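# Two robots move office block to lab via window

## Task

r1 begins inside the office and r2 in the corridor that joins the office to the lab. The wooden block sitting on the office bench must end up resting on the lab bench. The office door cannot be opened, but the service window between office and corridor is open for passing things through. The lab door can be pushed open only while someone keeps the release button on the office wall pressed. At the finish the lab door must be closed, both grippers must have let go, and the robots must have moved away. Neither robot may tip over or be left leaning. Anything that stays in place only because a robot is holding it does not count as achieved.

## Robot and tools

Robots: r1 and r2, two identical Hello Robot Stretch 4 units. Each has an omni-wheel base, a lift running up a mast, an arm that telescopes straight forward, a three-joint wrist (yaw, pitch, roll) and a two-finger gripper. They stand about 1.6 m tall, and the base rim lies within 0.23 m of the base origin. Every robot has four cameras: <name>_head_camera, <name>_head_left_camera, <name>_head_right_camera and <name>_wrist_camera.

Frames: the base frame sits on the floor below the base centre, with x forward, y left and z up. hand_pose is reported in this frame and marks a point between the open fingertips. Its printed value may be slightly off. The odometry frame is the base frame as it was at the scene's start. Each robot reports in its own frames, so only images, lidar_m and wrist_depth_mm show where the two robots are relative to each other.

execute_actions(actions, cameras): actions is a list holding exactly one action, or an empty list, which only returns state and images. The action is an object keyed by robot name, "r1" and/or "r2". Under each name you may give:
- base: exactly one relative move, measured from where the base last reported itself. translate_m moves straight, forward positive, -2 to 2 m. strafe_m moves sideways, left positive, -2 to 2 m. rotate_rad turns in place, counter-clockwise seen from above positive, -3.2 to 3.2.
- joints: absolute targets given by name. lift_m 0 to 1.2 m. arm_m 0 to 0.55 m of extension. wrist_yaw_rad -1.134 to 4.276 (0 is forward, positive turns left, 3.14 is folded back, and above 3.4 the arm may get in the way). wrist_pitch_rad -1.117 to 4.259 (0 is level, 1.57 points down). wrist_roll_rad -1.117 to 4.259 (positive turns clockwise as seen from behind the gripper). gripper_m -0.038 to 0.141, the gap between the fingertips in metres; values below 0 squeeze the fingers together. A joint target outside its range is clipped to the range and the result says so. Any other out-of-range value or unknown key rejects the whole call.
- pace: "slow", "default", "fast" or "max". Base speeds are 0.1/0.3/0.4/0.6 m/s and 1/2/3/4 rad/s. These are lowered when the lift is above 0.2 m, down to 0.3 m/s and 1 rad/s at 1.2 m.
- contact_limits: {"arm_m": 0 to 0.75}, which sets how hard the arm may push before it stops. The default is 0.5.
- end_of_arm: "enable_torque", sent alone, which re-enables wrist or gripper motors that have switched off.
All motions in one action begin together. No action runs longer than 15 s. A robot or joint you leave out may keep pushing toward its earlier target. cameras is a list of camera names; null or ["all"] returns all cameras, and [] returns none.

wait(seconds 0 to 10): commands nothing new, lets the scene run, and returns state and images. zoom_image(camera, region [x0,y0,x1,y1] in pixels, at most 504x504): gives a closer view of that camera's latest image. read_manual: returns licence text only. finished_scene(scene): ends the scene for good and reports whether the task was achieved.

Result lines: base_status and joint_status give how each motion ended. "done" means the target was reached; for the base it only means the wheels turned fully, even if they slipped. "off_target" means it stopped short and may still be pushing. "contact_stop_at_<key>" means it hit something and that part goes slack. "limit_stop_at_<name>" includes own_body (self-collision) and tilt (leaning more than 6 degrees, which makes the lift, arm and wheels slack). "torque_fault" means a wrist or gripper motor went limp and needs enable_torque. on_its_own reports things that were not commanded; there, "held at" is a target, not a measured position. If a call reports a stop, the later calls in the same reply are skipped. base_odometry counts wheel turns only. If turned_by_wheels and turned_by_imu disagree by more than about 0.1 rad, the base hit something or slipped. base_tilt is in degrees, forward/right positive, with a fixed error of up to 1.5 degrees. motor_effort is percent of maximum, with the peak in brackets; wheel positive means turning right. lidar_m gives 12 distances in metres in 30-degree sectors: the 1st is ahead, then they go counter-clockwise (4th left, 7th behind, 10th right). "-" means nothing seen, or something closer than 0.25 m. wrist_depth_mm is a 7x7 grid of depths, 100 to 2000 mm, read from the top left.

Gripping: command a gripper_m smaller than the object's width. A firm grip shows as a clear change in gripper effort, but neither the gripper reading nor "done" proves you are holding something. If the fingertips are stuck on a surface, raise the lift. To unfold the wrist at the start, send lift_m 0.4 with wrist_yaw_rad 0.

Cautions: a hard press between the two robots ends the run, and once bases touch, even millimetres more travel counts as pressing hard. The two robots can differ by about 3 cm in travel per metre. Do not drive or turn with more than 1 kg in the gripper while arm_m is above 0.2, especially at fast paces. Avoid steady high pushes or pulls, particularly with the gripper raised. A level gripper holding more than about 2 kg, or a gripper pressed into something, causes torque faults. Avoid drops, slams, and letting the block or the door be knocked or left to fall. Loose objects may now and then get a brief push. Before finishing, the block must sit on the lab bench by itself, the lab door must be closed, and both robots must have let go and backed away, upright.

Each tool is called after "Request:" as a command line: name --argument value for each argument, lists and objects as JSON in quotes; but a table of rows of numbers goes row by row, as --pt "numbers of a row", without its own name.

## Session

Request:
execute_actions --actions '[]'

Scene clock: 0.00 s.
r1.base_odometry: x=+0.000 y=+0.000 heading=+0.000 (m, m, rad; r1's odometry frame)
r1.turned_by_wheels: +0.000 (rad since the last result)
r1.turned_by_imu: +0.000 (rad since the last result)
r1.base_tilt: forward=+0.5 right=+0.0 (deg)
r1.lidar_m: 1.31 1.35 1.48 1.02 0.78 0.75 0.90 0.96 0.95 1.06 1.68 2.47
r1.base_status: not commanded
r1.joint_positions: lift_m=+0.138 arm_m=-0.002 wrist_yaw_rad=+3.036 wrist_pitch_rad=+0.016 wrist_roll_rad=-0.009 gripper_m=+0.057
r1.joint_status: not commanded
r1.motor_effort: lift_m=+19 arm_m=-1 wrist_yaw_rad=+1 wrist_pitch_rad=-7 wrist_roll_rad=+1 gripper_m=-3 wheel_0=+0 wheel_1=+0 wheel_2=+0 (%)
r1.hand_pose: x=-0.1088 y=+0.1174 z=+0.3116 quat_wxyz=(+0.053, -0.008, -0.004, +0.999) (m; r1's base frame)
r1.wrist_depth_mm: 143 146 1336 1098 931 809 723 / 105 145 1281 1078 931 798 715 / 110 144 291 1060 917 798 715 / 122 145 1138 1060 917 798 707 / 946 1182 1281 1025 904 798 707 / 1008 1160 213 1042 215 788 707 / 878 842 854 160 820 759 707
r2.base_odometry: x=+0.000 y=+0.000 heading=+0.000 (m, m, rad; r2's odometry frame)
r2.turned_by_wheels: +0.000 (rad since the last result)
r2.turned_by_imu: +0.000 (rad since the last result)
r2.base_tilt: forward=+0.8 right=-0.2 (deg)
r2.lidar_m: 1.70 1.13 0.90 0.88 0.85 0.69 0.67 0.75 0.76 0.79 0.90 1.31
r2.base_status: not commanded
r2.joint_positions: lift_m=+0.195 arm_m=-0.002 wrist_yaw_rad=+3.173 wrist_pitch_rad=+0.013 wrist_roll_rad=+0.017 gripper_m=+0.057
r2.joint_status: not commanded
r2.motor_effort: lift_m=+20 arm_m=-1 wrist_yaw_rad=-2 wrist_pitch_rad=-7 wrist_roll_rad=+1 gripper_m=-3 wheel_0=+0 wheel_1=+0 wheel_2=+0 (%)
r2.hand_pose: x=-0.1218 y=+0.0782 z=+0.3699 quat_wxyz=(-0.016, -0.006, +0.009, +1.000) (m; r2's base frame)
r2.wrist_depth_mm: - 139 229 820 788 750 723 / - 109 138 809 788 741 715 / - 110 137 809 768 741 715 / - 130 156 798 768 732 715 / 206 866 831 809 768 732 707 / 559 866 199 778 210 723 707 / 544 842 809 151 741 715 699
pictures: r1_head_camera, r1_head_left_camera, r1_head_right_camera, r1_wrist_camera, r2_head_camera, r2_head_left_camera, r2_head_right_camera, r2_wrist_camera
Images, in order (width x height): r1_head_camera 420x560, r1_head_left_camera 420x672, r1_head_right_camera 420x672, r1_wrist_camera 616x392, r2_head_camera 420x560, r2_head_left_camera 420x672, r2_head_right_camera 420x672, r2_wrist_camera 616x392.

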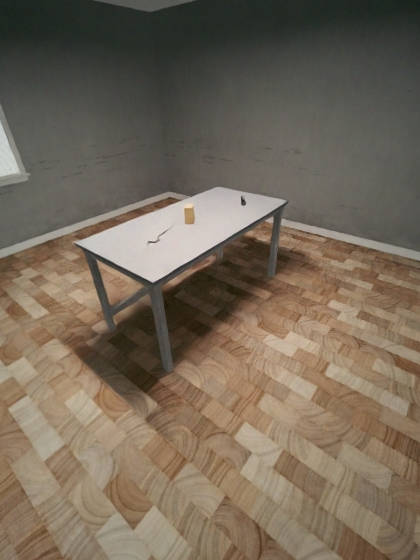

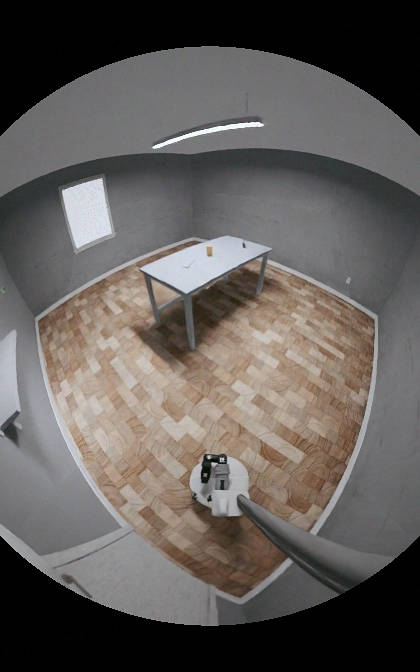

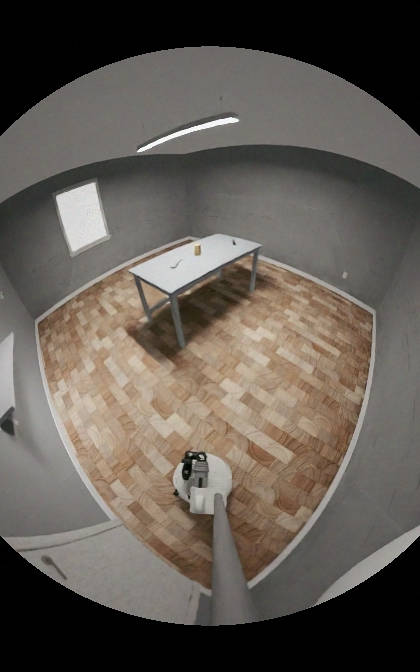

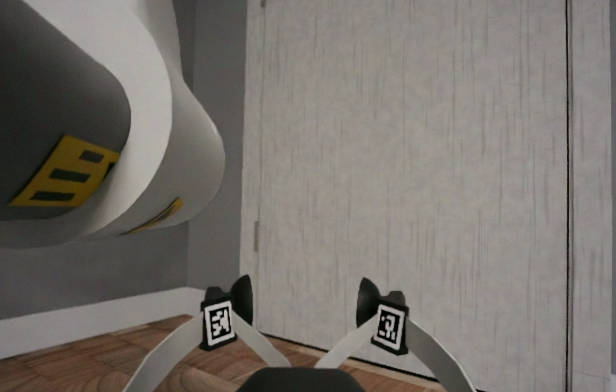

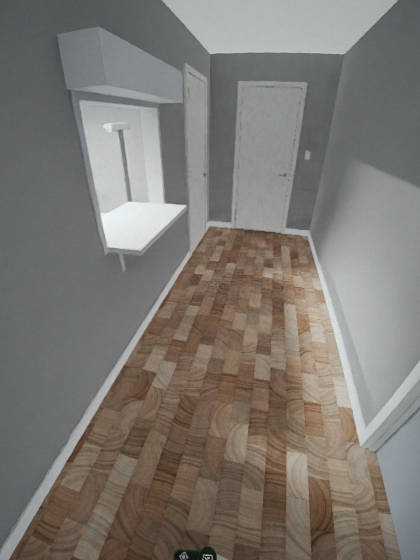

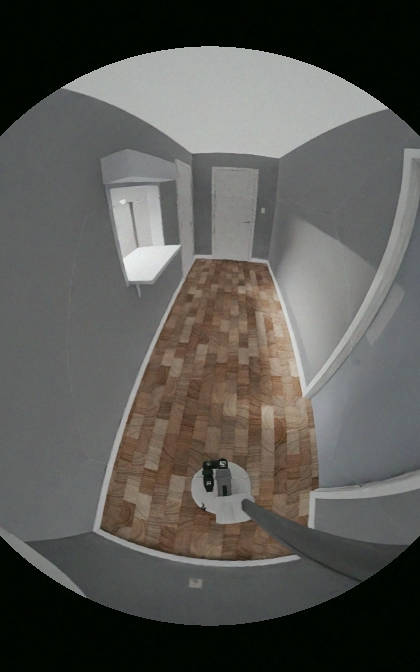

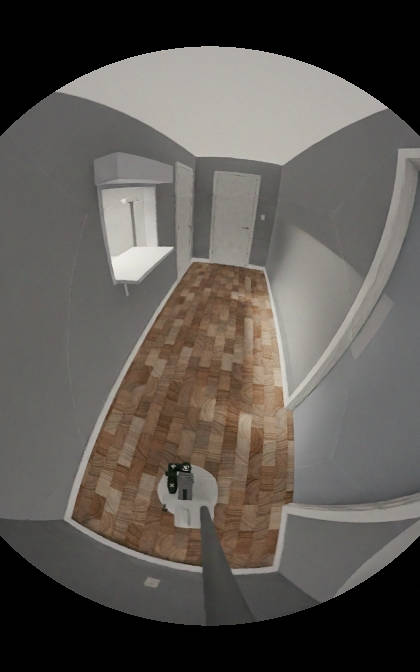

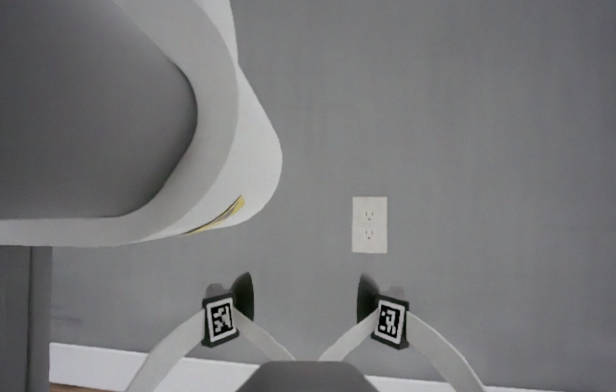

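Request:
zoom_image --camera "r1_head_camera" --region '[60, 160, 320, 340]'

Request:
zoom_image --camera "r1_head_left_camera" --region '[0, 240, 200, 640]'

Request:
zoom_image --camera "r2_head_right_camera" --region '[220, 130, 420, 630]'

Region (60, 160, 320, 340) of r1_head_camera's 420x560 image, scaled by 1.938, with more detail than that image has; it fills the top 349 rows of this view, and the rest is white.

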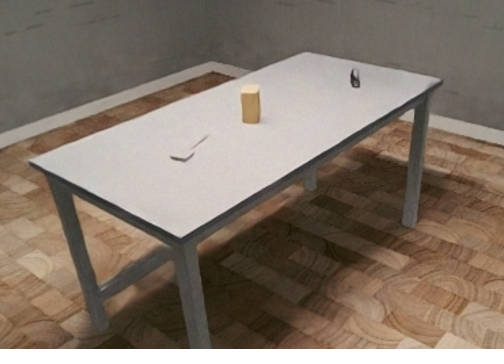

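Region (0, 240, 200, 640) of r1_head_left_camera's 420x672 image, scaled by 1.260, with more detail than that image has.

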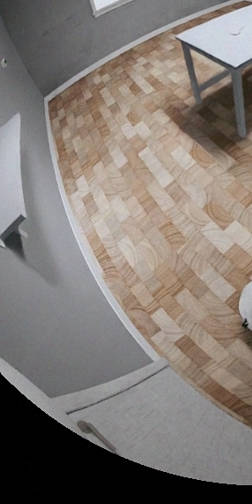

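Region (220, 130, 420, 630) of r2_head_right_camera's 420x672 image, scaled by 1.008, with more detail than that image has; it fills the left 202 columns of this view, and the rest is white.

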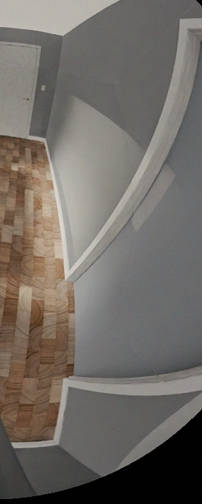

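Request:
execute_actions --actions '[{"r1": {"base": {"rotate_rad": 1.5}, "joints": {"lift_m": 0.4, "wrist_yaw_rad": 0}}, "r2": {"base": {"rotate_rad": -1.4}, "joints": {"lift_m": 0.4, "wrist_yaw_rad": 0}}}]' --cameras '["r1_head_camera", "r1_head_left_camera", "r2_head_camera", "r2_head_right_camera"]'

Scene clock: 23.50 s.
r1.base_odometry: x=+0.000 y=+0.000 heading=+1.500 (m, m, rad; r1's odometry frame)
r1.turned_by_wheels: +1.500 (rad since the last result)
r1.turned_by_imu: +1.485 (rad since the last result)
r1.base_tilt: forward=+0.6 right=+0.0 (deg)
r1.lidar_m: 1.06 0.80 0.75 0.85 0.96 0.94 1.04 1.54 3.46 1.32 1.27 1.72
r1.base_status: done
r1.joint_positions: lift_m=+0.400 arm_m=-0.002 wrist_yaw_rad=+0.001 wrist_pitch_rad=+0.016 wrist_roll_rad=-0.009 gripper_m=+0.057
r1.joint_status: all done
r1.motor_effort: lift_m=+21(24) arm_m=-1(1) wrist_yaw_rad=-2(5) wrist_pitch_rad=-7(7) wrist_roll_rad=+1(0) gripper_m=-5(3) wheel_0=+0(4) wheel_1=+0(5) wheel_2=+0(6) (%)
r1.hand_pose: x=+0.4573 y=-0.0873 z=+0.5732 quat_wxyz=(+1.000, -0.005, +0.008, +0.000) (m; r1's base frame)
r1.wrist_depth_mm: 676 798 991 - 1983 - - / 676 820 991 - 1983 - - / 676 809 991 1182 1618 - - / 676 809 1008 1308 1863 - - / 676 809 991 1281 1863 - - / 676 809 213 1308 214 - - / 676 759 931 160 1366 1661 1576
r2.base_odometry: x=+0.000 y=+0.000 heading=-1.400 (m, m, rad; r2's odometry frame)
r2.turned_by_wheels: -1.400 (rad since the last result)
r2.turned_by_imu: -1.377 (rad since the last result)
r2.base_tilt: forward=+0.7 right=-0.2 (deg)
r2.lidar_m: 0.82 1.00 1.74 1.42 1.02 0.88 0.88 0.75 0.67 0.68 0.80 0.74
r2.base_status: done
r2.joint_positions: lift_m=+0.400 arm_m=-0.002 wrist_yaw_rad=+0.001 wrist_pitch_rad=+0.013 wrist_roll_rad=+0.017 gripper_m=+0.057
r2.joint_status: all done
r2.motor_effort: lift_m=+23(26) arm_m=-1(1) wrist_yaw_rad=-4(9) wrist_pitch_rad=-7(7) wrist_roll_rad=+1(1) gripper_m=-2(2) wheel_0=+0(8) wheel_1=-1(10) wheel_2=-1(5) (%)
r2.hand_pose: x=+0.4579 y=-0.0872 z=+0.5743 quat_wxyz=(+1.000, +0.009, +0.006, +0.000) (m; r2's base frame)
r2.wrist_depth_mm: 798 759 691 627 591 525 445 / 798 759 676 621 585 535 442 / 798 741 683 621 574 539 436 / 798 741 676 621 580 535 436 / 798 732 676 615 574 525 433 / 788 732 199 615 209 521 430 / 778 723 654 151 559 442 430
pictures: r1_head_camera, r1_head_left_camera, r2_head_camera, r2_head_right_camera
Images, in order (width x height): r1_head_camera 420x560, r1_head_left_camera 420x672, r2_head_camera 420x560, r2_head_right_camera 420x672.

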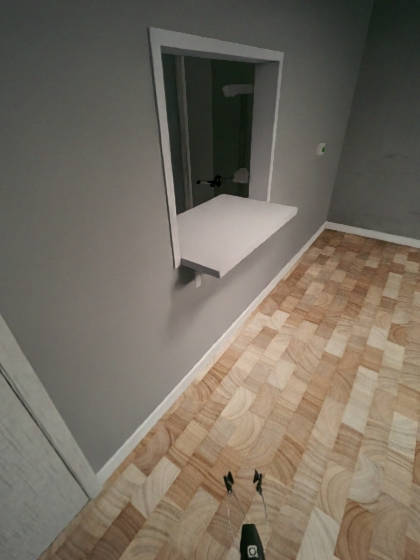

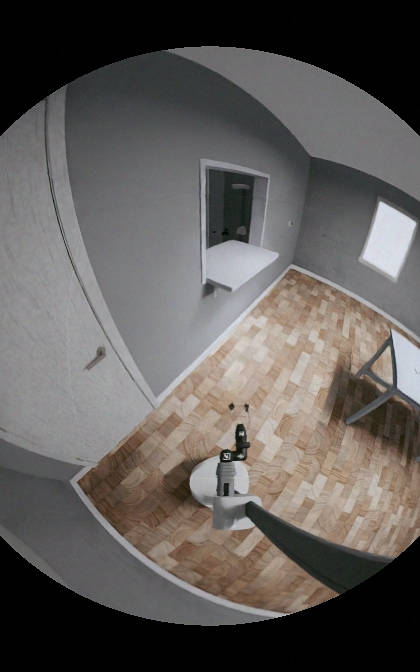

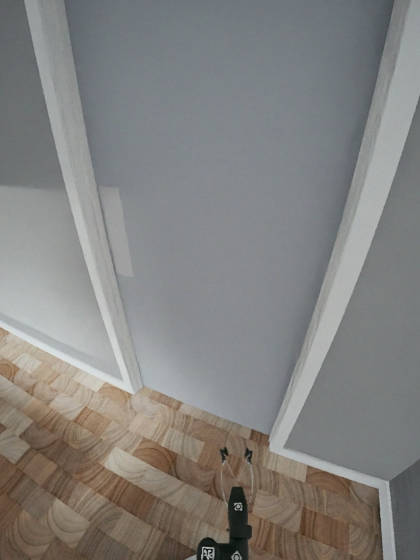

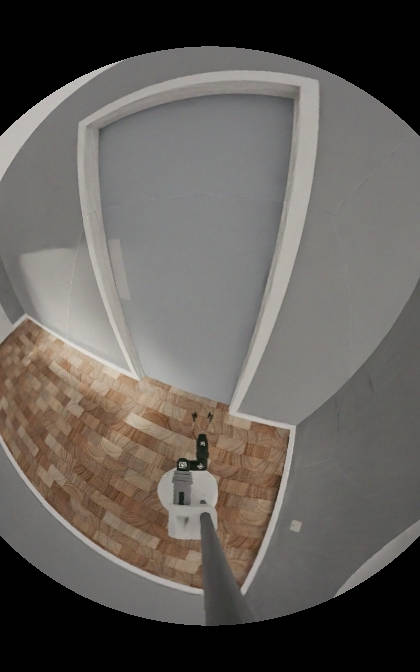

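Request:
execute_actions --actions '[{"r1": {"base": {"rotate_rad": -1.78}, "joints": {"gripper_m": 0.13}, "pace": "fast"}, "r2": {"base": {"rotate_rad": 1.2}, "joints": {"gripper_m": 0.13}, "pace": "fast"}}]' --cameras '["r1_head_camera", "r2_head_camera"]'

Scene clock: 137.33 s.
r1.base_odometry: x=+0.000 y=+0.000 heading=-0.280 (m, m, rad; r1's odometry frame)
r1.turned_by_wheels: -1.780 (rad since the last result)
r1.turned_by_imu: -1.761 (rad since the last result)
r1.base_tilt: forward=+0.6 right=+0.0 (deg)
r1.lidar_m: 1.64 1.27 3.75 1.08 0.89 0.76 0.82 1.04 0.95 0.97 1.23 2.68
r1.base_status: done
r1.joint_positions: lift_m=+0.400 arm_m=-0.002 wrist_yaw_rad=+0.000 wrist_pitch_rad=+0.016 wrist_roll_rad=-0.009 gripper_m=+0.130
r1.joint_status: all done
r1.motor_effort: lift_m=+21(21) arm_m=-1(1) wrist_yaw_rad=+1(0) wrist_pitch_rad=-8(8) wrist_roll_rad=-1(3) gripper_m=+0(4) wheel_0=-1(8) wheel_1=-2(9) wheel_2=-2(7) (%)
r1.hand_pose: x=+0.4572 y=-0.0874 z=+0.5733 quat_wxyz=(+1.000, -0.005, +0.008, +0.000) (m; r1's base frame)
r1.wrist_depth_mm: - - - - - - - / - - - - - - - / - - - - - - - / 1118 - - - - - - / - - - - - - - / 1808 1863 - - - - - / 1336 1397 1430 153 1499 1499 1618
r2.base_odometry: x=+0.000 y=+0.000 heading=-0.200 (m, m, rad; r2's odometry frame)
r2.turned_by_wheels: +1.200 (rad since the last result)
r2.turned_by_imu: +1.180 (rad since the last result)
r2.base_tilt: forward=+0.7 right=-0.2 (deg)
r2.lidar_m: 2.58 1.35 0.95 0.88 0.93 0.73 0.65 0.70 0.80 0.75 0.85 1.11
r2.base_status: done
r2.joint_positions: lift_m=+0.400 arm_m=-0.002 wrist_yaw_rad=+0.000 wrist_pitch_rad=+0.013 wrist_roll_rad=+0.017 gripper_m=+0.130
r2.joint_status: all done
r2.motor_effort: lift_m=+22(22) arm_m=-1(1) wrist_yaw_rad=-3(4) wrist_pitch_rad=-8(7) wrist_roll_rad=+1(1) gripper_m=+1(3) wheel_0=-1(8) wheel_1=+0(10) wheel_2=+0(7) (%)
r2.hand_pose: x=+0.4578 y=-0.0873 z=+0.5744 quat_wxyz=(+1.000, +0.009, +0.006, +0.000) (m; r2's base frame)
r2.wrist_depth_mm: - - - - - 1308 931 / - - - - - 1308 917 / 1366 - - - - 1336 904 / 1499 - - - - 1281 904 / 1537 - - - - 1308 904 / 1499 1756 - - - 1078 917 / 1366 1366 1464 146 1499 1138 904
pictures: r1_head_camera, r2_head_camera
Images, in order (width x height): r1_head_camera 420x560, r2_head_camera 420x560.

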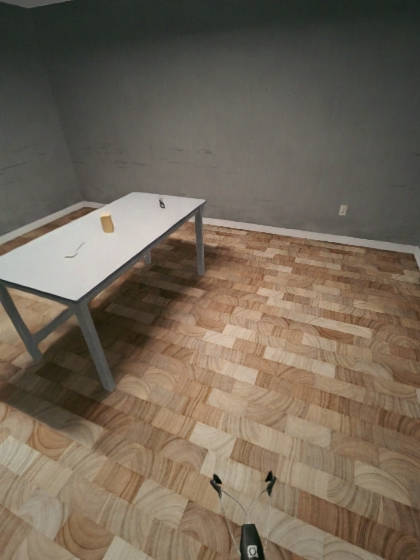

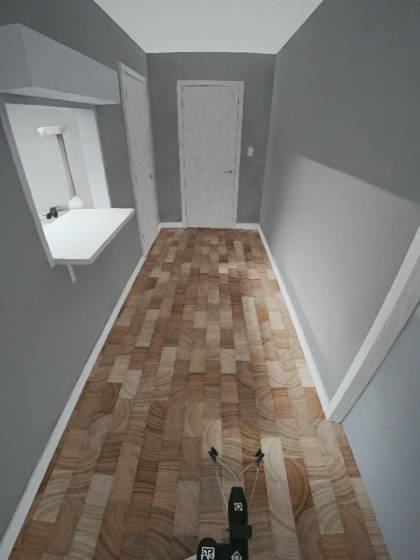

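Request:
execute_actions --actions '[{"r1": {"base": {"translate_m": 1.49}, "joints": {"lift_m": 0.66}, "pace": "fast"}, "r2": {"base": {"translate_m": 1.45}, "joints": {"lift_m": 0.84}, "pace": "fast"}}]' --cameras '["r1_head_camera", "r2_head_camera"]'

Request:
execute_actions --actions '[{"r1": {"base": {"rotate_rad": 1.165}, "pace": "fast"}, "r2": {"base": {"rotate_rad": 1.59}, "pace": "fast"}}]' --cameras '["r1_head_camera", "r1_wrist_camera", "r2_head_camera"]'

Scene clock: 154.93 s.
r1.base_odometry: x=+1.432 y=-0.412 heading=-0.280 (m, m, rad; r1's odometry frame)
r1.turned_by_wheels: +0.000 (rad since the last result)
r1.turned_by_imu: -0.005 (rad since the last result)
r1.base_tilt: forward=+0.6 right=+0.0 (deg)
r1.lidar_m: 0.71 0.44 0.41 0.39 0.56 1.98 2.19 1.71 1.54 1.59 2.00 2.08
r1.base_status: done
r1.joint_positions: lift_m=+0.660 arm_m=-0.002 wrist_yaw_rad=+0.000 wrist_pitch_rad=+0.016 wrist_roll_rad=-0.009 gripper_m=+0.130
r1.joint_status: all done
r1.motor_effort: lift_m=+21(23) arm_m=-1(1) wrist_yaw_rad=+0(1) wrist_pitch_rad=-8(7) wrist_roll_rad=+1(0) gripper_m=+1(0) wheel_0=-1(4) wheel_1=-1(6) wheel_2=+1(13) (%)
r1.hand_pose: x=+0.4572 y=-0.0874 z=+0.8333 quat_wxyz=(+1.000, -0.005, +0.008, +0.000) (m; r1's base frame)
r1.wrist_depth_mm: - - - - 1921 1756 1618 / - - - - 1921 1708 1576 / - - - - 1863 1708 1576 / - - - - 1863 1708 1618 / 976 - - - 1863 1708 1537 / 469 455 668 - 1863 1618 1576 / 433 1863 768 153 1756 1661 1537
r2.base_odometry: x=+1.421 y=-0.288 heading=-0.200 (m, m, rad; r2's odometry frame)
r2.turned_by_wheels: +0.000 (rad since the last result)
r2.turned_by_imu: -0.007 (rad since the last result)
r2.base_tilt: forward=+0.7 right=-0.2 (deg)
r2.lidar_m: 2.35 1.43 0.75 0.71 0.76 1.31 2.10 1.13 0.71 0.65 0.70 0.96
r2.base_status: done
r2.joint_positions: lift_m=+0.840 arm_m=-0.002 wrist_yaw_rad=+0.000 wrist_pitch_rad=+0.012 wrist_roll_rad=+0.017 gripper_m=+0.130
r2.joint_status: all done
r2.motor_effort: lift_m=+22(24) arm_m=-1(1) wrist_yaw_rad=-3(3) wrist_pitch_rad=-7(7) wrist_roll_rad=+1(1) gripper_m=+0(1) wheel_0=+0(2) wheel_1=+0(11) wheel_2=+1(12) (%)
r2.hand_pose: x=+0.4578 y=-0.0874 z=+1.0144 quat_wxyz=(+1.000, +0.009, +0.006, +0.000) (m; r2's base frame)
r2.wrist_depth_mm: 1576 - - - - 1182 831 / 1576 - - - - 1182 842 / 1576 - - - - 1160 831 / 1576 - - - - 1160 820 / 1576 - - - - 1160 820 / 1618 1983 - - 1863 960 820 / 1618 - - 146 1863 1008 809
pictures: r1_head_camera, r2_head_camera
Images, in order (width x height): r1_head_camera 420x560, r2_head_camera 420x560.

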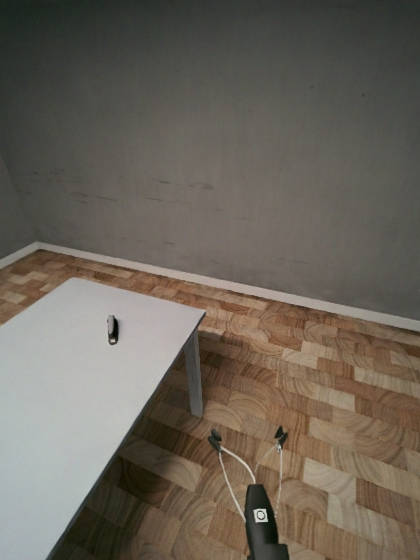

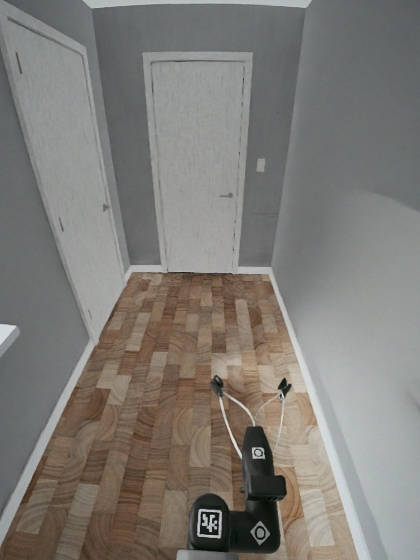

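Scene clock: 156.97 s.
r1.base_odometry: x=+1.432 y=-0.412 heading=+0.885 (m, m, rad; r1's odometry frame)
r1.turned_by_wheels: +1.165 (rad since the last result)
r1.turned_by_imu: +1.153 (rad since the last result)
r1.base_tilt: forward=+0.6 right=+0.1 (deg)
r1.lidar_m: 0.41 0.44 0.60 2.01 2.18 1.60 1.55 1.64 2.20 2.09 0.60 0.46
r1.base_status: done
r1.joint_positions: lift_m=+0.660 arm_m=-0.002 wrist_yaw_rad=+0.000 wrist_pitch_rad=+0.016 wrist_roll_rad=-0.009 gripper_m=+0.130
r1.joint_status: not commanded
r1.motor_effort: lift_m=+20(21) arm_m=-1(1) wrist_yaw_rad=+1(1) wrist_pitch_rad=-7(8) wrist_roll_rad=-1(0) gripper_m=+0(1) wheel_0=+1(7) wheel_1=+2(6) wheel_2=+0(7) (%)
r1.hand_pose: x=+0.4573 y=-0.0874 z=+0.8333 quat_wxyz=(+1.000, -0.005, +0.008, +0.000) (m; r1's base frame)
r1.wrist_depth_mm: - - - - - - - / - - - - - - - / - - - - - - - / - - - - - - - / - - - 574 - - - / 469 394 496 508 508 469 525 / 309 291 298 153 304 307 334
r2.base_odometry: x=+1.421 y=-0.288 heading=+1.390 (m, m, rad; r2's odometry frame)
r2.turned_by_wheels: +1.590 (rad since the last result)
r2.turned_by_imu: +1.564 (rad since the last result)
r2.base_tilt: forward=+0.8 right=-0.2 (deg)
r2.lidar_m: 0.71 0.77 1.30 2.10 1.12 0.73 0.68 0.71 0.96 2.53 1.42 0.77
r2.base_status: done
r2.joint_positions: lift_m=+0.840 arm_m=-0.002 wrist_yaw_rad=+0.000 wrist_pitch_rad=+0.012 wrist_roll_rad=+0.017 gripper_m=+0.130
r2.joint_status: not commanded
r2.motor_effort: lift_m=+22(22) arm_m=-1(1) wrist_yaw_rad=-2(3) wrist_pitch_rad=-7(7) wrist_roll_rad=+1(1) gripper_m=-1(0) wheel_0=-1(6) wheel_1=-1(11) wheel_2=+1(6) (%)
r2.hand_pose: x=+0.4578 y=-0.0874 z=+1.0144 quat_wxyz=(+1.000, +0.009, +0.006, +0.000) (m; r2's base frame)
r2.wrist_depth_mm: 732 741 - - - - 878 / 732 732 - - - - - / 732 732 - - - - - / 723 732 - - - - - / 715 723 - - - - 891 / 707 500 580 591 535 539 603 / 707 707 715 146 723 723 741
pictures: r1_head_camera, r1_wrist_camera, r2_head_camera
Images, in order (width x height): r1_head_camera 420x560, r1_wrist_camera 616x392, r2_head_camera 420x560.

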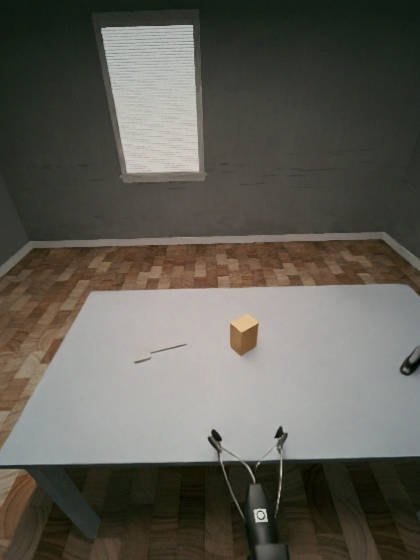

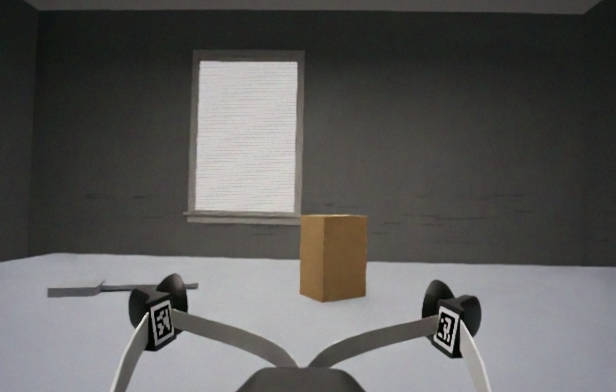

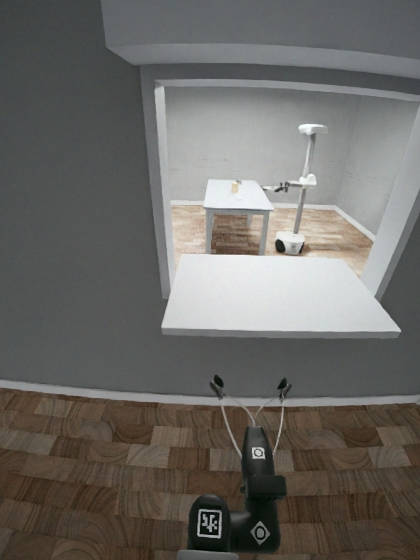

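Request:
zoom_image --camera "r1_head_camera" --region '[180, 290, 320, 470]'

Region (180, 290, 320, 470) of r1_head_camera's 420x560 image, scaled by 2.800, with more detail than that image has.

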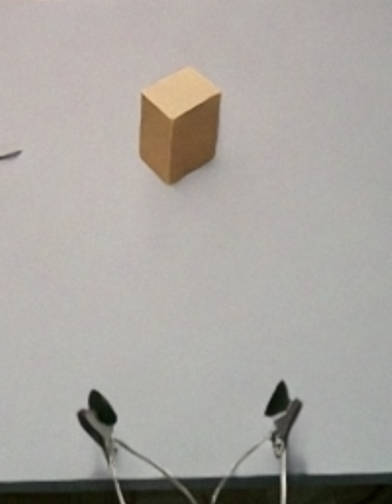

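Request:
execute_actions --actions '[{"r1": {"base": {"strafe_m": -0.24}, "joints": {"lift_m": 0.77, "wrist_yaw_rad": 0.66, "gripper_m": 0.141}}, "r2": {"base": {"strafe_m": -0.1}, "joints": {"lift_m": 0.86}}}]' --cameras '[]'

Request:
execute_actions --actions '[{"r1": {"joints": {"arm_m": 0.385}}}]' --cameras '["r1_head_camera", "r1_wrist_camera"]'

Scene clock: 205.97 s.
r1.base_odometry: x=+1.618 y=-0.564 heading=+0.885 (m, m, rad; r1's odometry frame)
r1.turned_by_wheels: +0.000 (rad since the last result)
r1.turned_by_imu: +0.000 (rad since the last result)
r1.base_tilt: forward=+0.6 right=+0.0 (deg)
r1.lidar_m: 0.42 0.44 0.59 2.21 2.21 1.61 1.55 1.62 1.92 1.84 0.60 0.43
r1.base_status: done
r1.joint_positions: lift_m=+0.770 arm_m=-0.002 wrist_yaw_rad=+0.660 wrist_pitch_rad=+0.016 wrist_roll_rad=-0.009 gripper_m=+0.141
r1.joint_status: all done
r1.motor_effort: lift_m=+22(24) arm_m=-1(1) wrist_yaw_rad=+2(7) wrist_pitch_rad=-7(7) wrist_roll_rad=-1(1) gripper_m=+1(2) wheel_0=+0(8) wheel_1=+2(5) wheel_2=+0(1) (%)
r1.hand_pose: x=+0.4503 y=+0.1077 z=+0.9432 quat_wxyz=(+0.946, -0.007, +0.006, +0.324) (m; r1's base frame)
r1.wrist_depth_mm: - - - - - - - / - - - - - - - / - - - - - - - / - - - - - - - / - - - - - - - / - 214 917 931 931 488 - / 569 544 554 156 559 488 609
r2.base_odometry: x=+1.520 y=-0.306 heading=+1.390 (m, m, rad; r2's odometry frame)
r2.turned_by_wheels: +0.000 (rad since the last result)
r2.turned_by_imu: +0.000 (rad since the last result)
r2.base_tilt: forward=+0.8 right=-0.2 (deg)
r2.lidar_m: 0.69 0.75 1.34 2.22 1.11 0.71 0.68 0.69 0.95 2.45 1.41 0.75
r2.base_status: done
r2.joint_positions: lift_m=+0.860 arm_m=-0.002 wrist_yaw_rad=+0.000 wrist_pitch_rad=+0.012 wrist_roll_rad=+0.017 gripper_m=+0.130
r2.joint_status: all done
r2.motor_effort: lift_m=+23(23) arm_m=-1(1) wrist_yaw_rad=-3(2) wrist_pitch_rad=-8(7) wrist_roll_rad=+0(0) gripper_m=+0(0) wheel_0=-2(9) wheel_1=+1(6) wheel_2=+1(2) (%)
r2.hand_pose: x=+0.4578 y=-0.0874 z=+1.0343 quat_wxyz=(+1.000, +0.009, +0.006, +0.000) (m; r2's base frame)
r2.wrist_depth_mm: 741 842 - - - - 759 / 723 842 - - - - 759 / 732 854 - - - - 759 / 715 854 - - - - 759 / 732 960 - - - - 750 / 707 525 654 668 609 609 676 / 603 500 508 146 512 517 517
pictures: none
No camera images: the call's "cameras" was empty. Leave "cameras" out to get every camera's image.

Scene clock: 208.23 s.
r1.base_odometry: x=+1.618 y=-0.564 heading=+0.885 (m, m, rad; r1's odometry frame)
r1.turned_by_wheels: +0.000 (rad since the last result)
r1.turned_by_imu: +0.000 (rad since the last result)
r1.base_tilt: forward=+0.6 right=+0.0 (deg)
r1.lidar_m: 0.41 0.42 0.62 2.23 2.19 1.61 1.54 1.62 1.93 1.84 0.58 0.44
r1.base_status: not commanded
r1.joint_positions: lift_m=+0.770 arm_m=+0.384 wrist_yaw_rad=+0.660 wrist_pitch_rad=+0.016 wrist_roll_rad=-0.009 gripper_m=+0.141
r1.joint_status: all done
r1.motor_effort: lift_m=+21(22) arm_m=+5(5) wrist_yaw_rad=+2(2) wrist_pitch_rad=-7(8) wrist_roll_rad=+0(2) gripper_m=+0(1) wheel_0=+1(1) wheel_1=+2(2) wheel_2=+0(0) (%)
r1.hand_pose: x=+0.8365 y=+0.1078 z=+0.9433 quat_wxyz=(+0.946, -0.007, +0.006, +0.324) (m; r1's base frame)
r1.wrist_depth_mm: - - - - - - - / - - - - - - - / - - - - - - - / - - - - - - - / - - - - - - - / - 214 - - - - - / 564 539 544 156 597 - -
r2.base_odometry: x=+1.520 y=-0.306 heading=+1.390 (m, m, rad; r2's odometry frame)
r2.turned_by_wheels: +0.000 (rad since the last result)
r2.turned_by_imu: +0.000 (rad since the last result)
r2.base_tilt: forward=+0.7 right=-0.2 (deg)
r2.lidar_m: 0.70 0.77 1.32 2.22 1.10 0.71 0.67 0.70 0.96 2.46 1.41 0.77
r2.base_status: not commanded
r2.joint_positions: lift_m=+0.860 arm_m=-0.002 wrist_yaw_rad=+0.000 wrist_pitch_rad=+0.012 wrist_roll_rad=+0.017 gripper_m=+0.130
r2.joint_status: not commanded
r2.motor_effort: lift_m=+22(23) arm_m=-1(1) wrist_yaw_rad=-3(3) wrist_pitch_rad=-7(7) wrist_roll_rad=+1(1) gripper_m=+1(0) wheel_0=-2(2) wheel_1=+1(1) wheel_2=+0(1) (%)
r2.hand_pose: x=+0.4578 y=-0.0874 z=+1.0343 quat_wxyz=(+1.000, +0.009, +0.006, +0.000) (m; r2's base frame)
r2.wrist_depth_mm: 741 831 - - - - 759 / 732 842 - - - - 768 / 732 842 - - - - 759 / 732 866 - - - - 750 / 723 976 - - - - 750 / 707 530 654 661 603 609 683 / 603 500 504 146 512 512 517
pictures: r1_head_camera, r1_wrist_camera
Images, in order (width x height): r1_head_camera 420x560, r1_wrist_camera 616x392.

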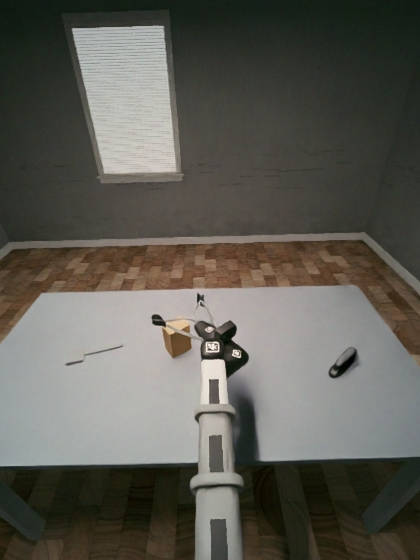

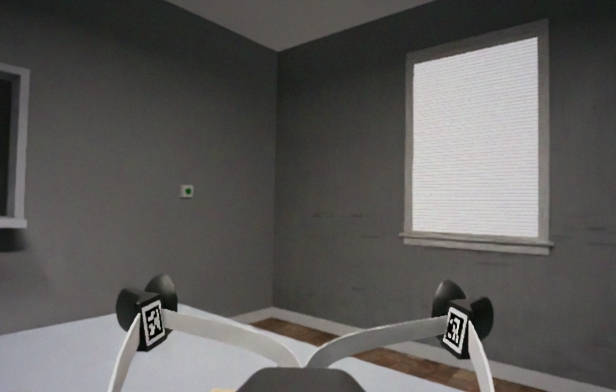

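Request:
zoom_image --camera "r1_head_camera" --region '[130, 280, 270, 380]'

Region (130, 280, 270, 380) of r1_head_camera's 420x560 image, scaled by 3.600, with more detail than that image has; it fills the top 360 rows of this view, and the rest is white.

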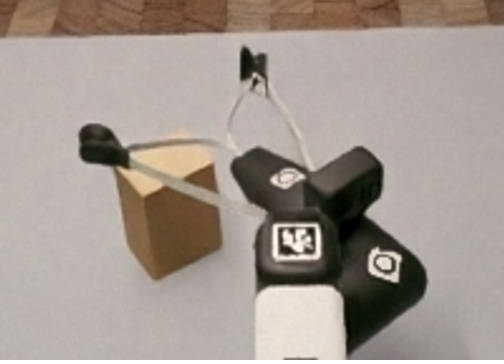

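Request:
execute_actions --actions '[{"r1": {"joints": {"lift_m": 0.68, "arm_m": 0.395}}}]' --cameras '["r1_head_camera", "r1_wrist_camera"]'

Scene clock: 226.80 s.
torque_fault: r1.wrist_pitch_rad switched itself off since the last result.
r1.base_odometry: x=+1.618 y=-0.564 heading=+0.885 (m, m, rad; r1's odometry frame)
r1.turned_by_wheels: +0.000 (rad since the last result)
r1.turned_by_imu: +0.000 (rad since the last result)
r1.base_tilt: forward=+0.5 right=+0.0 (deg)
r1.lidar_m: 0.40 0.44 0.59 2.24 2.20 1.59 1.55 1.64 1.95 1.83 0.60 0.44
r1.base_status: not commanded
r1.joint_positions: lift_m=+0.680 arm_m=+0.394 wrist_yaw_rad=+0.660 wrist_pitch_rad=-0.109 wrist_roll_rad=-0.008 gripper_m=+0.141
r1.joint_status: all done
r1.on_its_own: wrist_pitch_rad is off since a torque_fault, until you send "end_of_arm": "enable_torque" (its first target +0.014 is given up)
r1.motor_effort: lift_m=+14(19) arm_m=+4(7) wrist_yaw_rad=+1(1) wrist_pitch_rad=-1(100) wrist_roll_rad=-1(18) gripper_m=+0(2) wheel_0=+1(1) wheel_1=+1(1) wheel_2=+0(2) (%)
r1.hand_pose: x=+0.8452 y=+0.1068 z=+0.8900 quat_wxyz=(+0.945, +0.014, -0.053, +0.323) (m; r1's base frame)
r1.wrist_depth_mm: - - - - - - - / - - - - - - - / - - - - - - - / - - - - - - - / - - - - - - - / - 212 - - - - - / 539 455 181 156 585 - -
r2.base_odometry: x=+1.520 y=-0.306 heading=+1.390 (m, m, rad; r2's odometry frame)
r2.turned_by_wheels: +0.000 (rad since the last result)
r2.turned_by_imu: +0.000 (rad since the last result)
r2.base_tilt: forward=+0.7 right=-0.2 (deg)
r2.lidar_m: 0.72 0.76 1.35 2.23 1.11 0.71 0.68 0.71 0.97 2.45 1.39 0.77
r2.base_status: not commanded
r2.joint_positions: lift_m=+0.860 arm_m=-0.002 wrist_yaw_rad=+0.000 wrist_pitch_rad=+0.012 wrist_roll_rad=+0.017 gripper_m=+0.130
r2.joint_status: not commanded
r2.motor_effort: lift_m=+23(24) arm_m=-1(1) wrist_yaw_rad=-3(3) wrist_pitch_rad=-7(7) wrist_roll_rad=+1(1) gripper_m=-1(1) wheel_0=-2(2) wheel_1=+1(0) wheel_2=+1(1) (%)
r2.hand_pose: x=+0.4578 y=-0.0874 z=+1.0343 quat_wxyz=(+1.000, +0.009, +0.006, +0.000) (m; r2's base frame)
r2.wrist_depth_mm: 732 831 - - - - 759 / 741 831 - - - - 759 / 723 854 - - - - 759 / 723 854 - - - - 759 / 715 960 - - - - 732 / 715 530 654 668 603 609 676 / 603 496 504 146 512 512 517
pictures: r1_head_camera, r1_wrist_camera
Images, in order (width x height): r1_head_camera 420x560, r1_wrist_camera 616x392.

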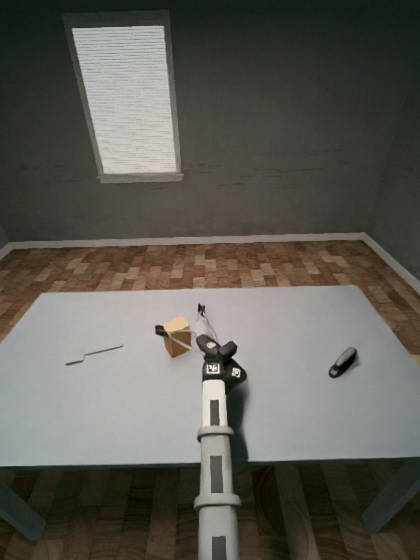

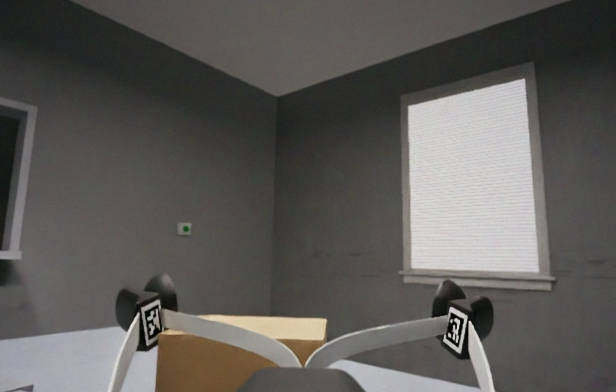

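Request:
execute_actions --actions '[{"r1": {"joints": {"lift_m": 0.73}}}]' --cameras '[]'

Request:
execute_actions --actions '[{"r1": {"end_of_arm": "enable_torque"}}]' --cameras '[]'

Request:
execute_actions --actions '[{"r1": {"joints": {"wrist_pitch_rad": 0.0, "arm_m": 0.356}}}]' --cameras '["r1_head_camera", "r1_wrist_camera"]'

Scene clock: 239.63 s.
r1.base_odometry: x=+1.618 y=-0.564 heading=+0.885 (m, m, rad; r1's odometry frame)
r1.turned_by_wheels: +0.000 (rad since the last result)
r1.turned_by_imu: +0.000 (rad since the last result)
r1.base_tilt: forward=+0.6 right=+0.0 (deg)
r1.lidar_m: 0.41 0.43 0.61 2.24 2.22 1.61 1.54 1.63 1.95 1.84 0.59 0.43
r1.base_status: not commanded
r1.joint_positions: lift_m=+0.730 arm_m=+0.394 wrist_yaw_rad=+0.660 wrist_pitch_rad=+0.088 wrist_roll_rad=-0.009 gripper_m=+0.141
r1.joint_status: all done
r1.on_its_own: wrist_pitch_rad is off since a torque_fault, until you send "end_of_arm": "enable_torque" (its first target +0.014 is given up)
r1.motor_effort: lift_m=+21(23) arm_m=+4(5) wrist_yaw_rad=+1(2) wrist_pitch_rad=-1(2) wrist_roll_rad=-1(0) gripper_m=-2(3) wheel_0=+1(1) wheel_1=+1(1) wheel_2=-1(1) (%)
r1.hand_pose: x=+0.8457 y=+0.1071 z=+0.8827 quat_wxyz=(+0.945, -0.018, +0.040, +0.324) (m; r1's base frame)
r1.wrist_depth_mm: - - - - - - - / - - - - - - - / - - - - - - - / - - - - - - - / - - - - - - - / 569 213 228 549 - - - / 392 359 185 156 389 394 418
r2.base_odometry: x=+1.520 y=-0.306 heading=+1.390 (m, m, rad; r2's odometry frame)
r2.turned_by_wheels: +0.000 (rad since the last result)
r2.turned_by_imu: +0.000 (rad since the last result)
r2.base_tilt: forward=+0.7 right=-0.2 (deg)
r2.lidar_m: 0.69 0.74 1.33 2.22 1.13 0.71 0.66 0.72 0.99 2.45 1.40 0.76
r2.base_status: not commanded
r2.joint_positions: lift_m=+0.860 arm_m=-0.002 wrist_yaw_rad=+0.000 wrist_pitch_rad=+0.012 wrist_roll_rad=+0.017 gripper_m=+0.130
r2.joint_status: not commanded
r2.motor_effort: lift_m=+23(23) arm_m=-1(1) wrist_yaw_rad=-3(3) wrist_pitch_rad=-7(7) wrist_roll_rad=+1(1) gripper_m=-1(2) wheel_0=-2(2) wheel_1=+1(1) wheel_2=+1(1) (%)
r2.hand_pose: x=+0.4578 y=-0.0874 z=+1.0343 quat_wxyz=(+1.000, +0.009, +0.006, +0.000) (m; r2's base frame)
r2.wrist_depth_mm: 732 831 - - - - 768 / 723 842 - - - - 750 / 723 842 - - - - 750 / 715 842 - - - - 759 / 715 960 - - - - 759 / 715 525 661 668 609 603 683 / 609 500 508 146 508 508 521
pictures: none
No camera images: the call's "cameras" was empty. Leave "cameras" out to get every camera's image.

Scene clock: 239.93 s.
r1.base_odometry: x=+1.618 y=-0.564 heading=+0.885 (m, m, rad; r1's odometry frame)
r1.turned_by_wheels: +0.000 (rad since the last result)
r1.turned_by_imu: +0.000 (rad since the last result)
r1.base_tilt: forward=+0.6 right=+0.1 (deg)
r1.lidar_m: 0.40 0.43 0.61 2.23 2.24 1.61 1.54 1.62 1.94 1.84 0.59 0.43
r1.base_status: not commanded
r1.joint_positions: lift_m=+0.730 arm_m=+0.394 wrist_yaw_rad=+0.660 wrist_pitch_rad=+0.088 wrist_roll_rad=-0.009 gripper_m=+0.141
r1.joint_status: not commanded
r1.end_of_arm: enable_torque: each motor that was off is on again
r1.on_its_own: wrist_pitch_rad is held at +0.088, not at its first target +0.014, since a torque_fault
r1.motor_effort: lift_m=+21(21) arm_m=+5(5) wrist_yaw_rad=+1(1) wrist_pitch_rad=+0(0) wrist_roll_rad=-1(1) gripper_m=+0(0) wheel_0=+1(1) wheel_1=+1(1) wheel_2=-1(0) (%)
r1.hand_pose: x=+0.8457 y=+0.1071 z=+0.8827 quat_wxyz=(+0.945, -0.018, +0.040, +0.324) (m; r1's base frame)
r1.wrist_depth_mm: - - - - - - - / - - - - - - - / - - - - - - - / - - - - - - - / - - - - - - - / 564 212 228 549 - - - / 392 359 184 156 389 392 418
r2.base_odometry: x=+1.520 y=-0.306 heading=+1.390 (m, m, rad; r2's odometry frame)
r2.turned_by_wheels: +0.000 (rad since the last result)
r2.turned_by_imu: +0.000 (rad since the last result)
r2.base_tilt: forward=+0.7 right=-0.2 (deg)
r2.lidar_m: 0.72 0.74 1.36 2.21 1.10 0.70 0.67 0.69 0.97 2.44 1.42 0.77
r2.base_status: not commanded
r2.joint_positions: lift_m=+0.860 arm_m=-0.002 wrist_yaw_rad=+0.000 wrist_pitch_rad=+0.012 wrist_roll_rad=+0.017 gripper_m=+0.130
r2.joint_status: not commanded
r2.motor_effort: lift_m=+23(23) arm_m=+0(1) wrist_yaw_rad=-4(3) wrist_pitch_rad=-7(7) wrist_roll_rad=+1(1) gripper_m=+0(0) wheel_0=-2(2) wheel_1=+1(1) wheel_2=+1(1) (%)
r2.hand_pose: x=+0.4578 y=-0.0874 z=+1.0343 quat_wxyz=(+1.000, +0.009, +0.006, +0.000) (m; r2's base frame)
r2.wrist_depth_mm: 732 831 - - - - 759 / 741 842 - - - - 759 / 723 854 - - - - 759 / 723 854 - - - - 759 / 723 960 - - - - 750 / 723 525 654 661 609 609 676 / 603 504 504 146 508 512 517
pictures: none
No camera images: the call's "cameras" was empty. Leave "cameras" out to get every camera's image.

Scene clock: 240.83 s.
r1.base_odometry: x=+1.618 y=-0.564 heading=+0.885 (m, m, rad; r1's odometry frame)
r1.turned_by_wheels: +0.000 (rad since the last result)
r1.turned_by_imu: +0.000 (rad since the last result)
r1.base_tilt: forward=+0.6 right=+0.0 (deg)
r1.lidar_m: 0.40 0.44 0.61 2.24 2.23 1.61 1.55 1.63 1.94 1.84 0.61 0.42
r1.base_status: not commanded
r1.joint_positions: lift_m=+0.730 arm_m=+0.357 wrist_yaw_rad=+0.660 wrist_pitch_rad=+0.003 wrist_roll_rad=-0.009 gripper_m=+0.141
r1.joint_status: all done
r1.motor_effort: lift_m=+21(21) arm_m=-5(4) wrist_yaw_rad=+1(1) wrist_pitch_rad=-8(11) wrist_roll_rad=-2(0) gripper_m=+0(1) wheel_0=+1(1) wheel_1=+1(1) wheel_2=-1(1) (%)
r1.hand_pose: x=+0.8093 y=+0.1078 z=+0.9072 quat_wxyz=(+0.946, -0.005, +0.000, +0.324) (m; r1's base frame)
r1.wrist_depth_mm: - - - - - - - / - - - - - - - / - - - - - - - / - - - - - - - / - - - - - - - / 1983 213 798 - - - - / 455 466 220 156 480 480 -
r2.base_odometry: x=+1.520 y=-0.306 heading=+1.390 (m, m, rad; r2's odometry frame)
r2.turned_by_wheels: +0.000 (rad since the last result)
r2.turned_by_imu: +0.000 (rad since the last result)
r2.base_tilt: forward=+0.7 right=-0.2 (deg)
r2.lidar_m: 0.71 0.74 1.34 2.22 1.11 0.72 0.67 0.72 0.94 2.45 1.41 0.77
r2.base_status: not commanded
r2.joint_positions: lift_m=+0.860 arm_m=-0.002 wrist_yaw_rad=+0.000 wrist_pitch_rad=+0.012 wrist_roll_rad=+0.017 gripper_m=+0.130
r2.joint_status: not commanded
r2.motor_effort: lift_m=+23(23) arm_m=-1(1) wrist_yaw_rad=-3(3) wrist_pitch_rad=-7(7) wrist_roll_rad=+1(1) gripper_m=-2(1) wheel_0=-2(2) wheel_1=+1(1) wheel_2=+1(1) (%)
r2.hand_pose: x=+0.4578 y=-0.0874 z=+1.0343 quat_wxyz=(+1.000, +0.009, +0.006, +0.000) (m; r2's base frame)
r2.wrist_depth_mm: 732 831 - - - - 768 / 732 842 - - - - 759 / 723 854 - - - - 750 / 723 842 - - - - 759 / 723 960 - - - - 759 / 715 521 654 661 609 603 683 / 603 500 508 146 512 512 512
pictures: r1_head_camera, r1_wrist_camera
Images, in order (width x height): r1_head_camera 420x560, r1_wrist_camera 616x392.

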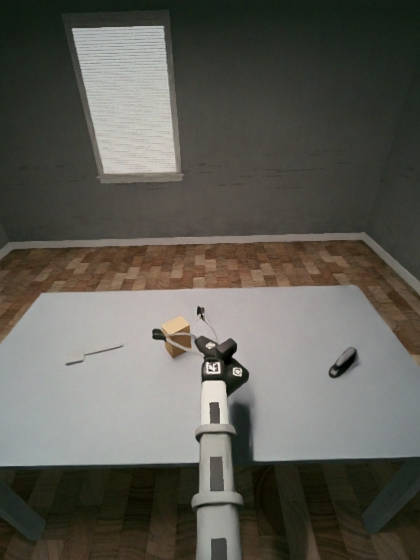

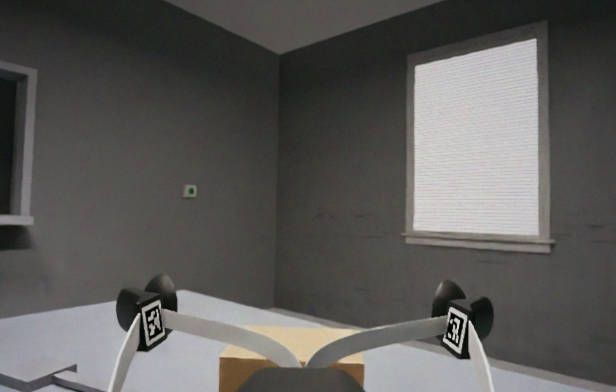

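Request:
execute_actions --actions '[{"r1": {"base": {"strafe_m": -0.016}, "joints": {"arm_m": 0.322}}}]' --cameras '["r1_head_camera", "r1_wrist_camera"]'

Scene clock: 254.77 s.
r1.base_odometry: x=+1.630 y=-0.574 heading=+0.885 (m, m, rad; r1's odometry frame)
r1.turned_by_wheels: +0.000 (rad since the last result)
r1.turned_by_imu: +0.001 (rad since the last result)
r1.base_tilt: forward=+0.5 right=+0.0 (deg)
r1.lidar_m: 0.42 0.44 0.62 2.25 2.21 1.63 1.55 1.60 1.91 1.82 0.61 0.44
r1.base_status: done
r1.joint_positions: lift_m=+0.730 arm_m=+0.323 wrist_yaw_rad=+0.660 wrist_pitch_rad=+0.003 wrist_roll_rad=-0.009 gripper_m=+0.141
r1.joint_status: all done
r1.motor_effort: lift_m=+21(21) arm_m=-5(3) wrist_yaw_rad=+2(1) wrist_pitch_rad=-8(8) wrist_roll_rad=+0(2) gripper_m=-4(2) wheel_0=+1(7) wheel_1=+2(6) wheel_2=-1(2) (%)
r1.hand_pose: x=+0.7753 y=+0.1078 z=+0.9072 quat_wxyz=(+0.946, -0.005, +0.000, +0.324) (m; r1's base frame)
r1.wrist_depth_mm: - - - - - - - / - - - - - - - / - - - - - - - / - - - - - - - / - - - - - - - / 1983 214 798 - - - - / 466 459 466 156 480 484 -
r2.base_odometry: x=+1.520 y=-0.306 heading=+1.390 (m, m, rad; r2's odometry frame)
r2.turned_by_wheels: +0.000 (rad since the last result)
r2.turned_by_imu: +0.000 (rad since the last result)
r2.base_tilt: forward=+0.7 right=-0.2 (deg)
r2.lidar_m: 0.72 0.73 1.32 2.21 1.13 0.71 0.66 0.70 0.98 2.45 1.42 0.74
r2.base_status: not commanded
r2.joint_positions: lift_m=+0.860 arm_m=-0.002 wrist_yaw_rad=+0.000 wrist_pitch_rad=+0.012 wrist_roll_rad=+0.017 gripper_m=+0.130
r2.joint_status: not commanded
r2.motor_effort: lift_m=+23(23) arm_m=-1(1) wrist_yaw_rad=-3(3) wrist_pitch_rad=-7(8) wrist_roll_rad=+1(1) gripper_m=+0(0) wheel_0=-2(2) wheel_1=+1(1) wheel_2=+0(1) (%)
r2.hand_pose: x=+0.4578 y=-0.0874 z=+1.0343 quat_wxyz=(+1.000, +0.009, +0.006, +0.000) (m; r2's base frame)
r2.wrist_depth_mm: 732 842 - - - - 759 / 723 842 - - - - 768 / 732 842 - - - - 759 / 723 842 - - - - 759 / 715 960 - - - - 750 / 723 530 654 661 603 603 683 / 603 504 508 146 512 517 517
pictures: r1_head_camera, r1_wrist_camera
Images, in order (width x height): r1_head_camera 420x560, r1_wrist_camera 616x392.

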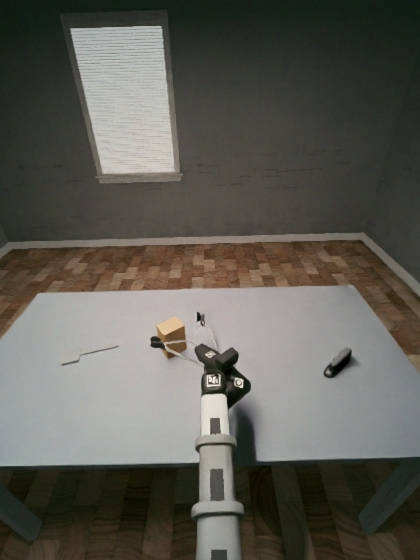

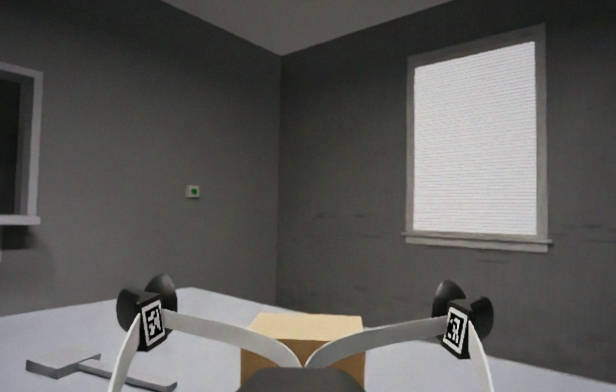

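Request:
execute_actions --actions '[{"r1": {"joints": {"lift_m": 0.64}}}]' --cameras '["r1_head_camera", "r1_wrist_camera"]'

Scene clock: 264.17 s.
r1.base_odometry: x=+1.630 y=-0.574 heading=+0.885 (m, m, rad; r1's odometry frame)
r1.turned_by_wheels: +0.000 (rad since the last result)
r1.turned_by_imu: +0.000 (rad since the last result)
r1.base_tilt: forward=+0.6 right=+0.1 (deg)
r1.lidar_m: 0.41 0.43 0.61 2.26 2.19 1.61 1.54 1.62 1.92 1.82 0.60 0.42
r1.base_status: not commanded
r1.joint_positions: lift_m=+0.640 arm_m=+0.323 wrist_yaw_rad=+0.660 wrist_pitch_rad=+0.003 wrist_roll_rad=-0.009 gripper_m=+0.141
r1.joint_status: all done
r1.motor_effort: lift_m=+15(18) arm_m=-5(5) wrist_yaw_rad=+1(2) wrist_pitch_rad=-8(9) wrist_roll_rad=-3(1) gripper_m=+2(1) wheel_0=+1(1) wheel_1=+2(2) wheel_2=+0(0) (%)
r1.hand_pose: x=+0.7753 y=+0.1078 z=+0.8177 quat_wxyz=(+0.946, -0.005, +0.000, +0.324) (m; r1's base frame)
r1.wrist_depth_mm: - - - - - - - / - - - - - - - / - - - - - - - / - - - - - - - / - - 809 249 - - - / 421 213 250 247 410 375 - / 270 257 259 156 267 267 289
r2.base_odometry: x=+1.520 y=-0.306 heading=+1.390 (m, m, rad; r2's odometry frame)
r2.turned_by_wheels: +0.000 (rad since the last result)
r2.turned_by_imu: +0.000 (rad since the last result)
r2.base_tilt: forward=+0.7 right=-0.2 (deg)
r2.lidar_m: 0.71 0.74 1.33 2.23 1.11 0.72 0.66 0.71 0.95 2.45 1.42 0.76
r2.base_status: not commanded
r2.joint_positions: lift_m=+0.860 arm_m=-0.002 wrist_yaw_rad=+0.000 wrist_pitch_rad=+0.012 wrist_roll_rad=+0.017 gripper_m=+0.130
r2.joint_status: not commanded
r2.motor_effort: lift_m=+23(23) arm_m=-1(2) wrist_yaw_rad=-3(3) wrist_pitch_rad=-7(7) wrist_roll_rad=+1(1) gripper_m=+0(0) wheel_0=-2(2) wheel_1=+1(1) wheel_2=+1(1) (%)
r2.hand_pose: x=+0.4578 y=-0.0874 z=+1.0343 quat_wxyz=(+1.000, +0.009, +0.006, +0.000) (m; r2's base frame)
r2.wrist_depth_mm: 741 831 - - - - 759 / 732 842 - - - - 759 / 732 854 - - - - 750 / 715 866 - - - - 750 / 715 976 - - - - 750 / 715 525 654 661 603 615 683 / 603 500 504 146 512 512 517
pictures: r1_head_camera, r1_wrist_camera
Images, in order (width x height): r1_head_camera 420x560, r1_wrist_camera 616x392.

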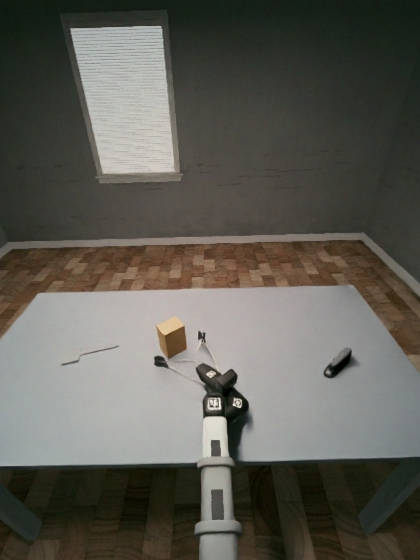

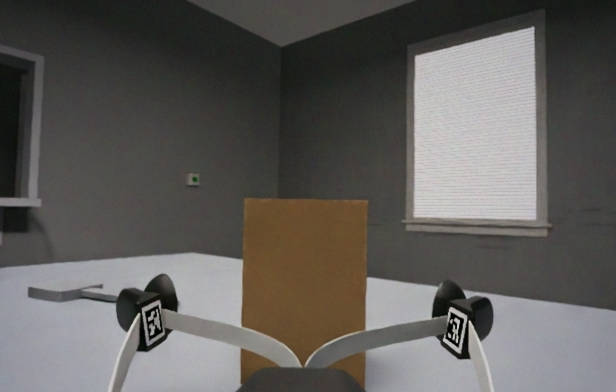

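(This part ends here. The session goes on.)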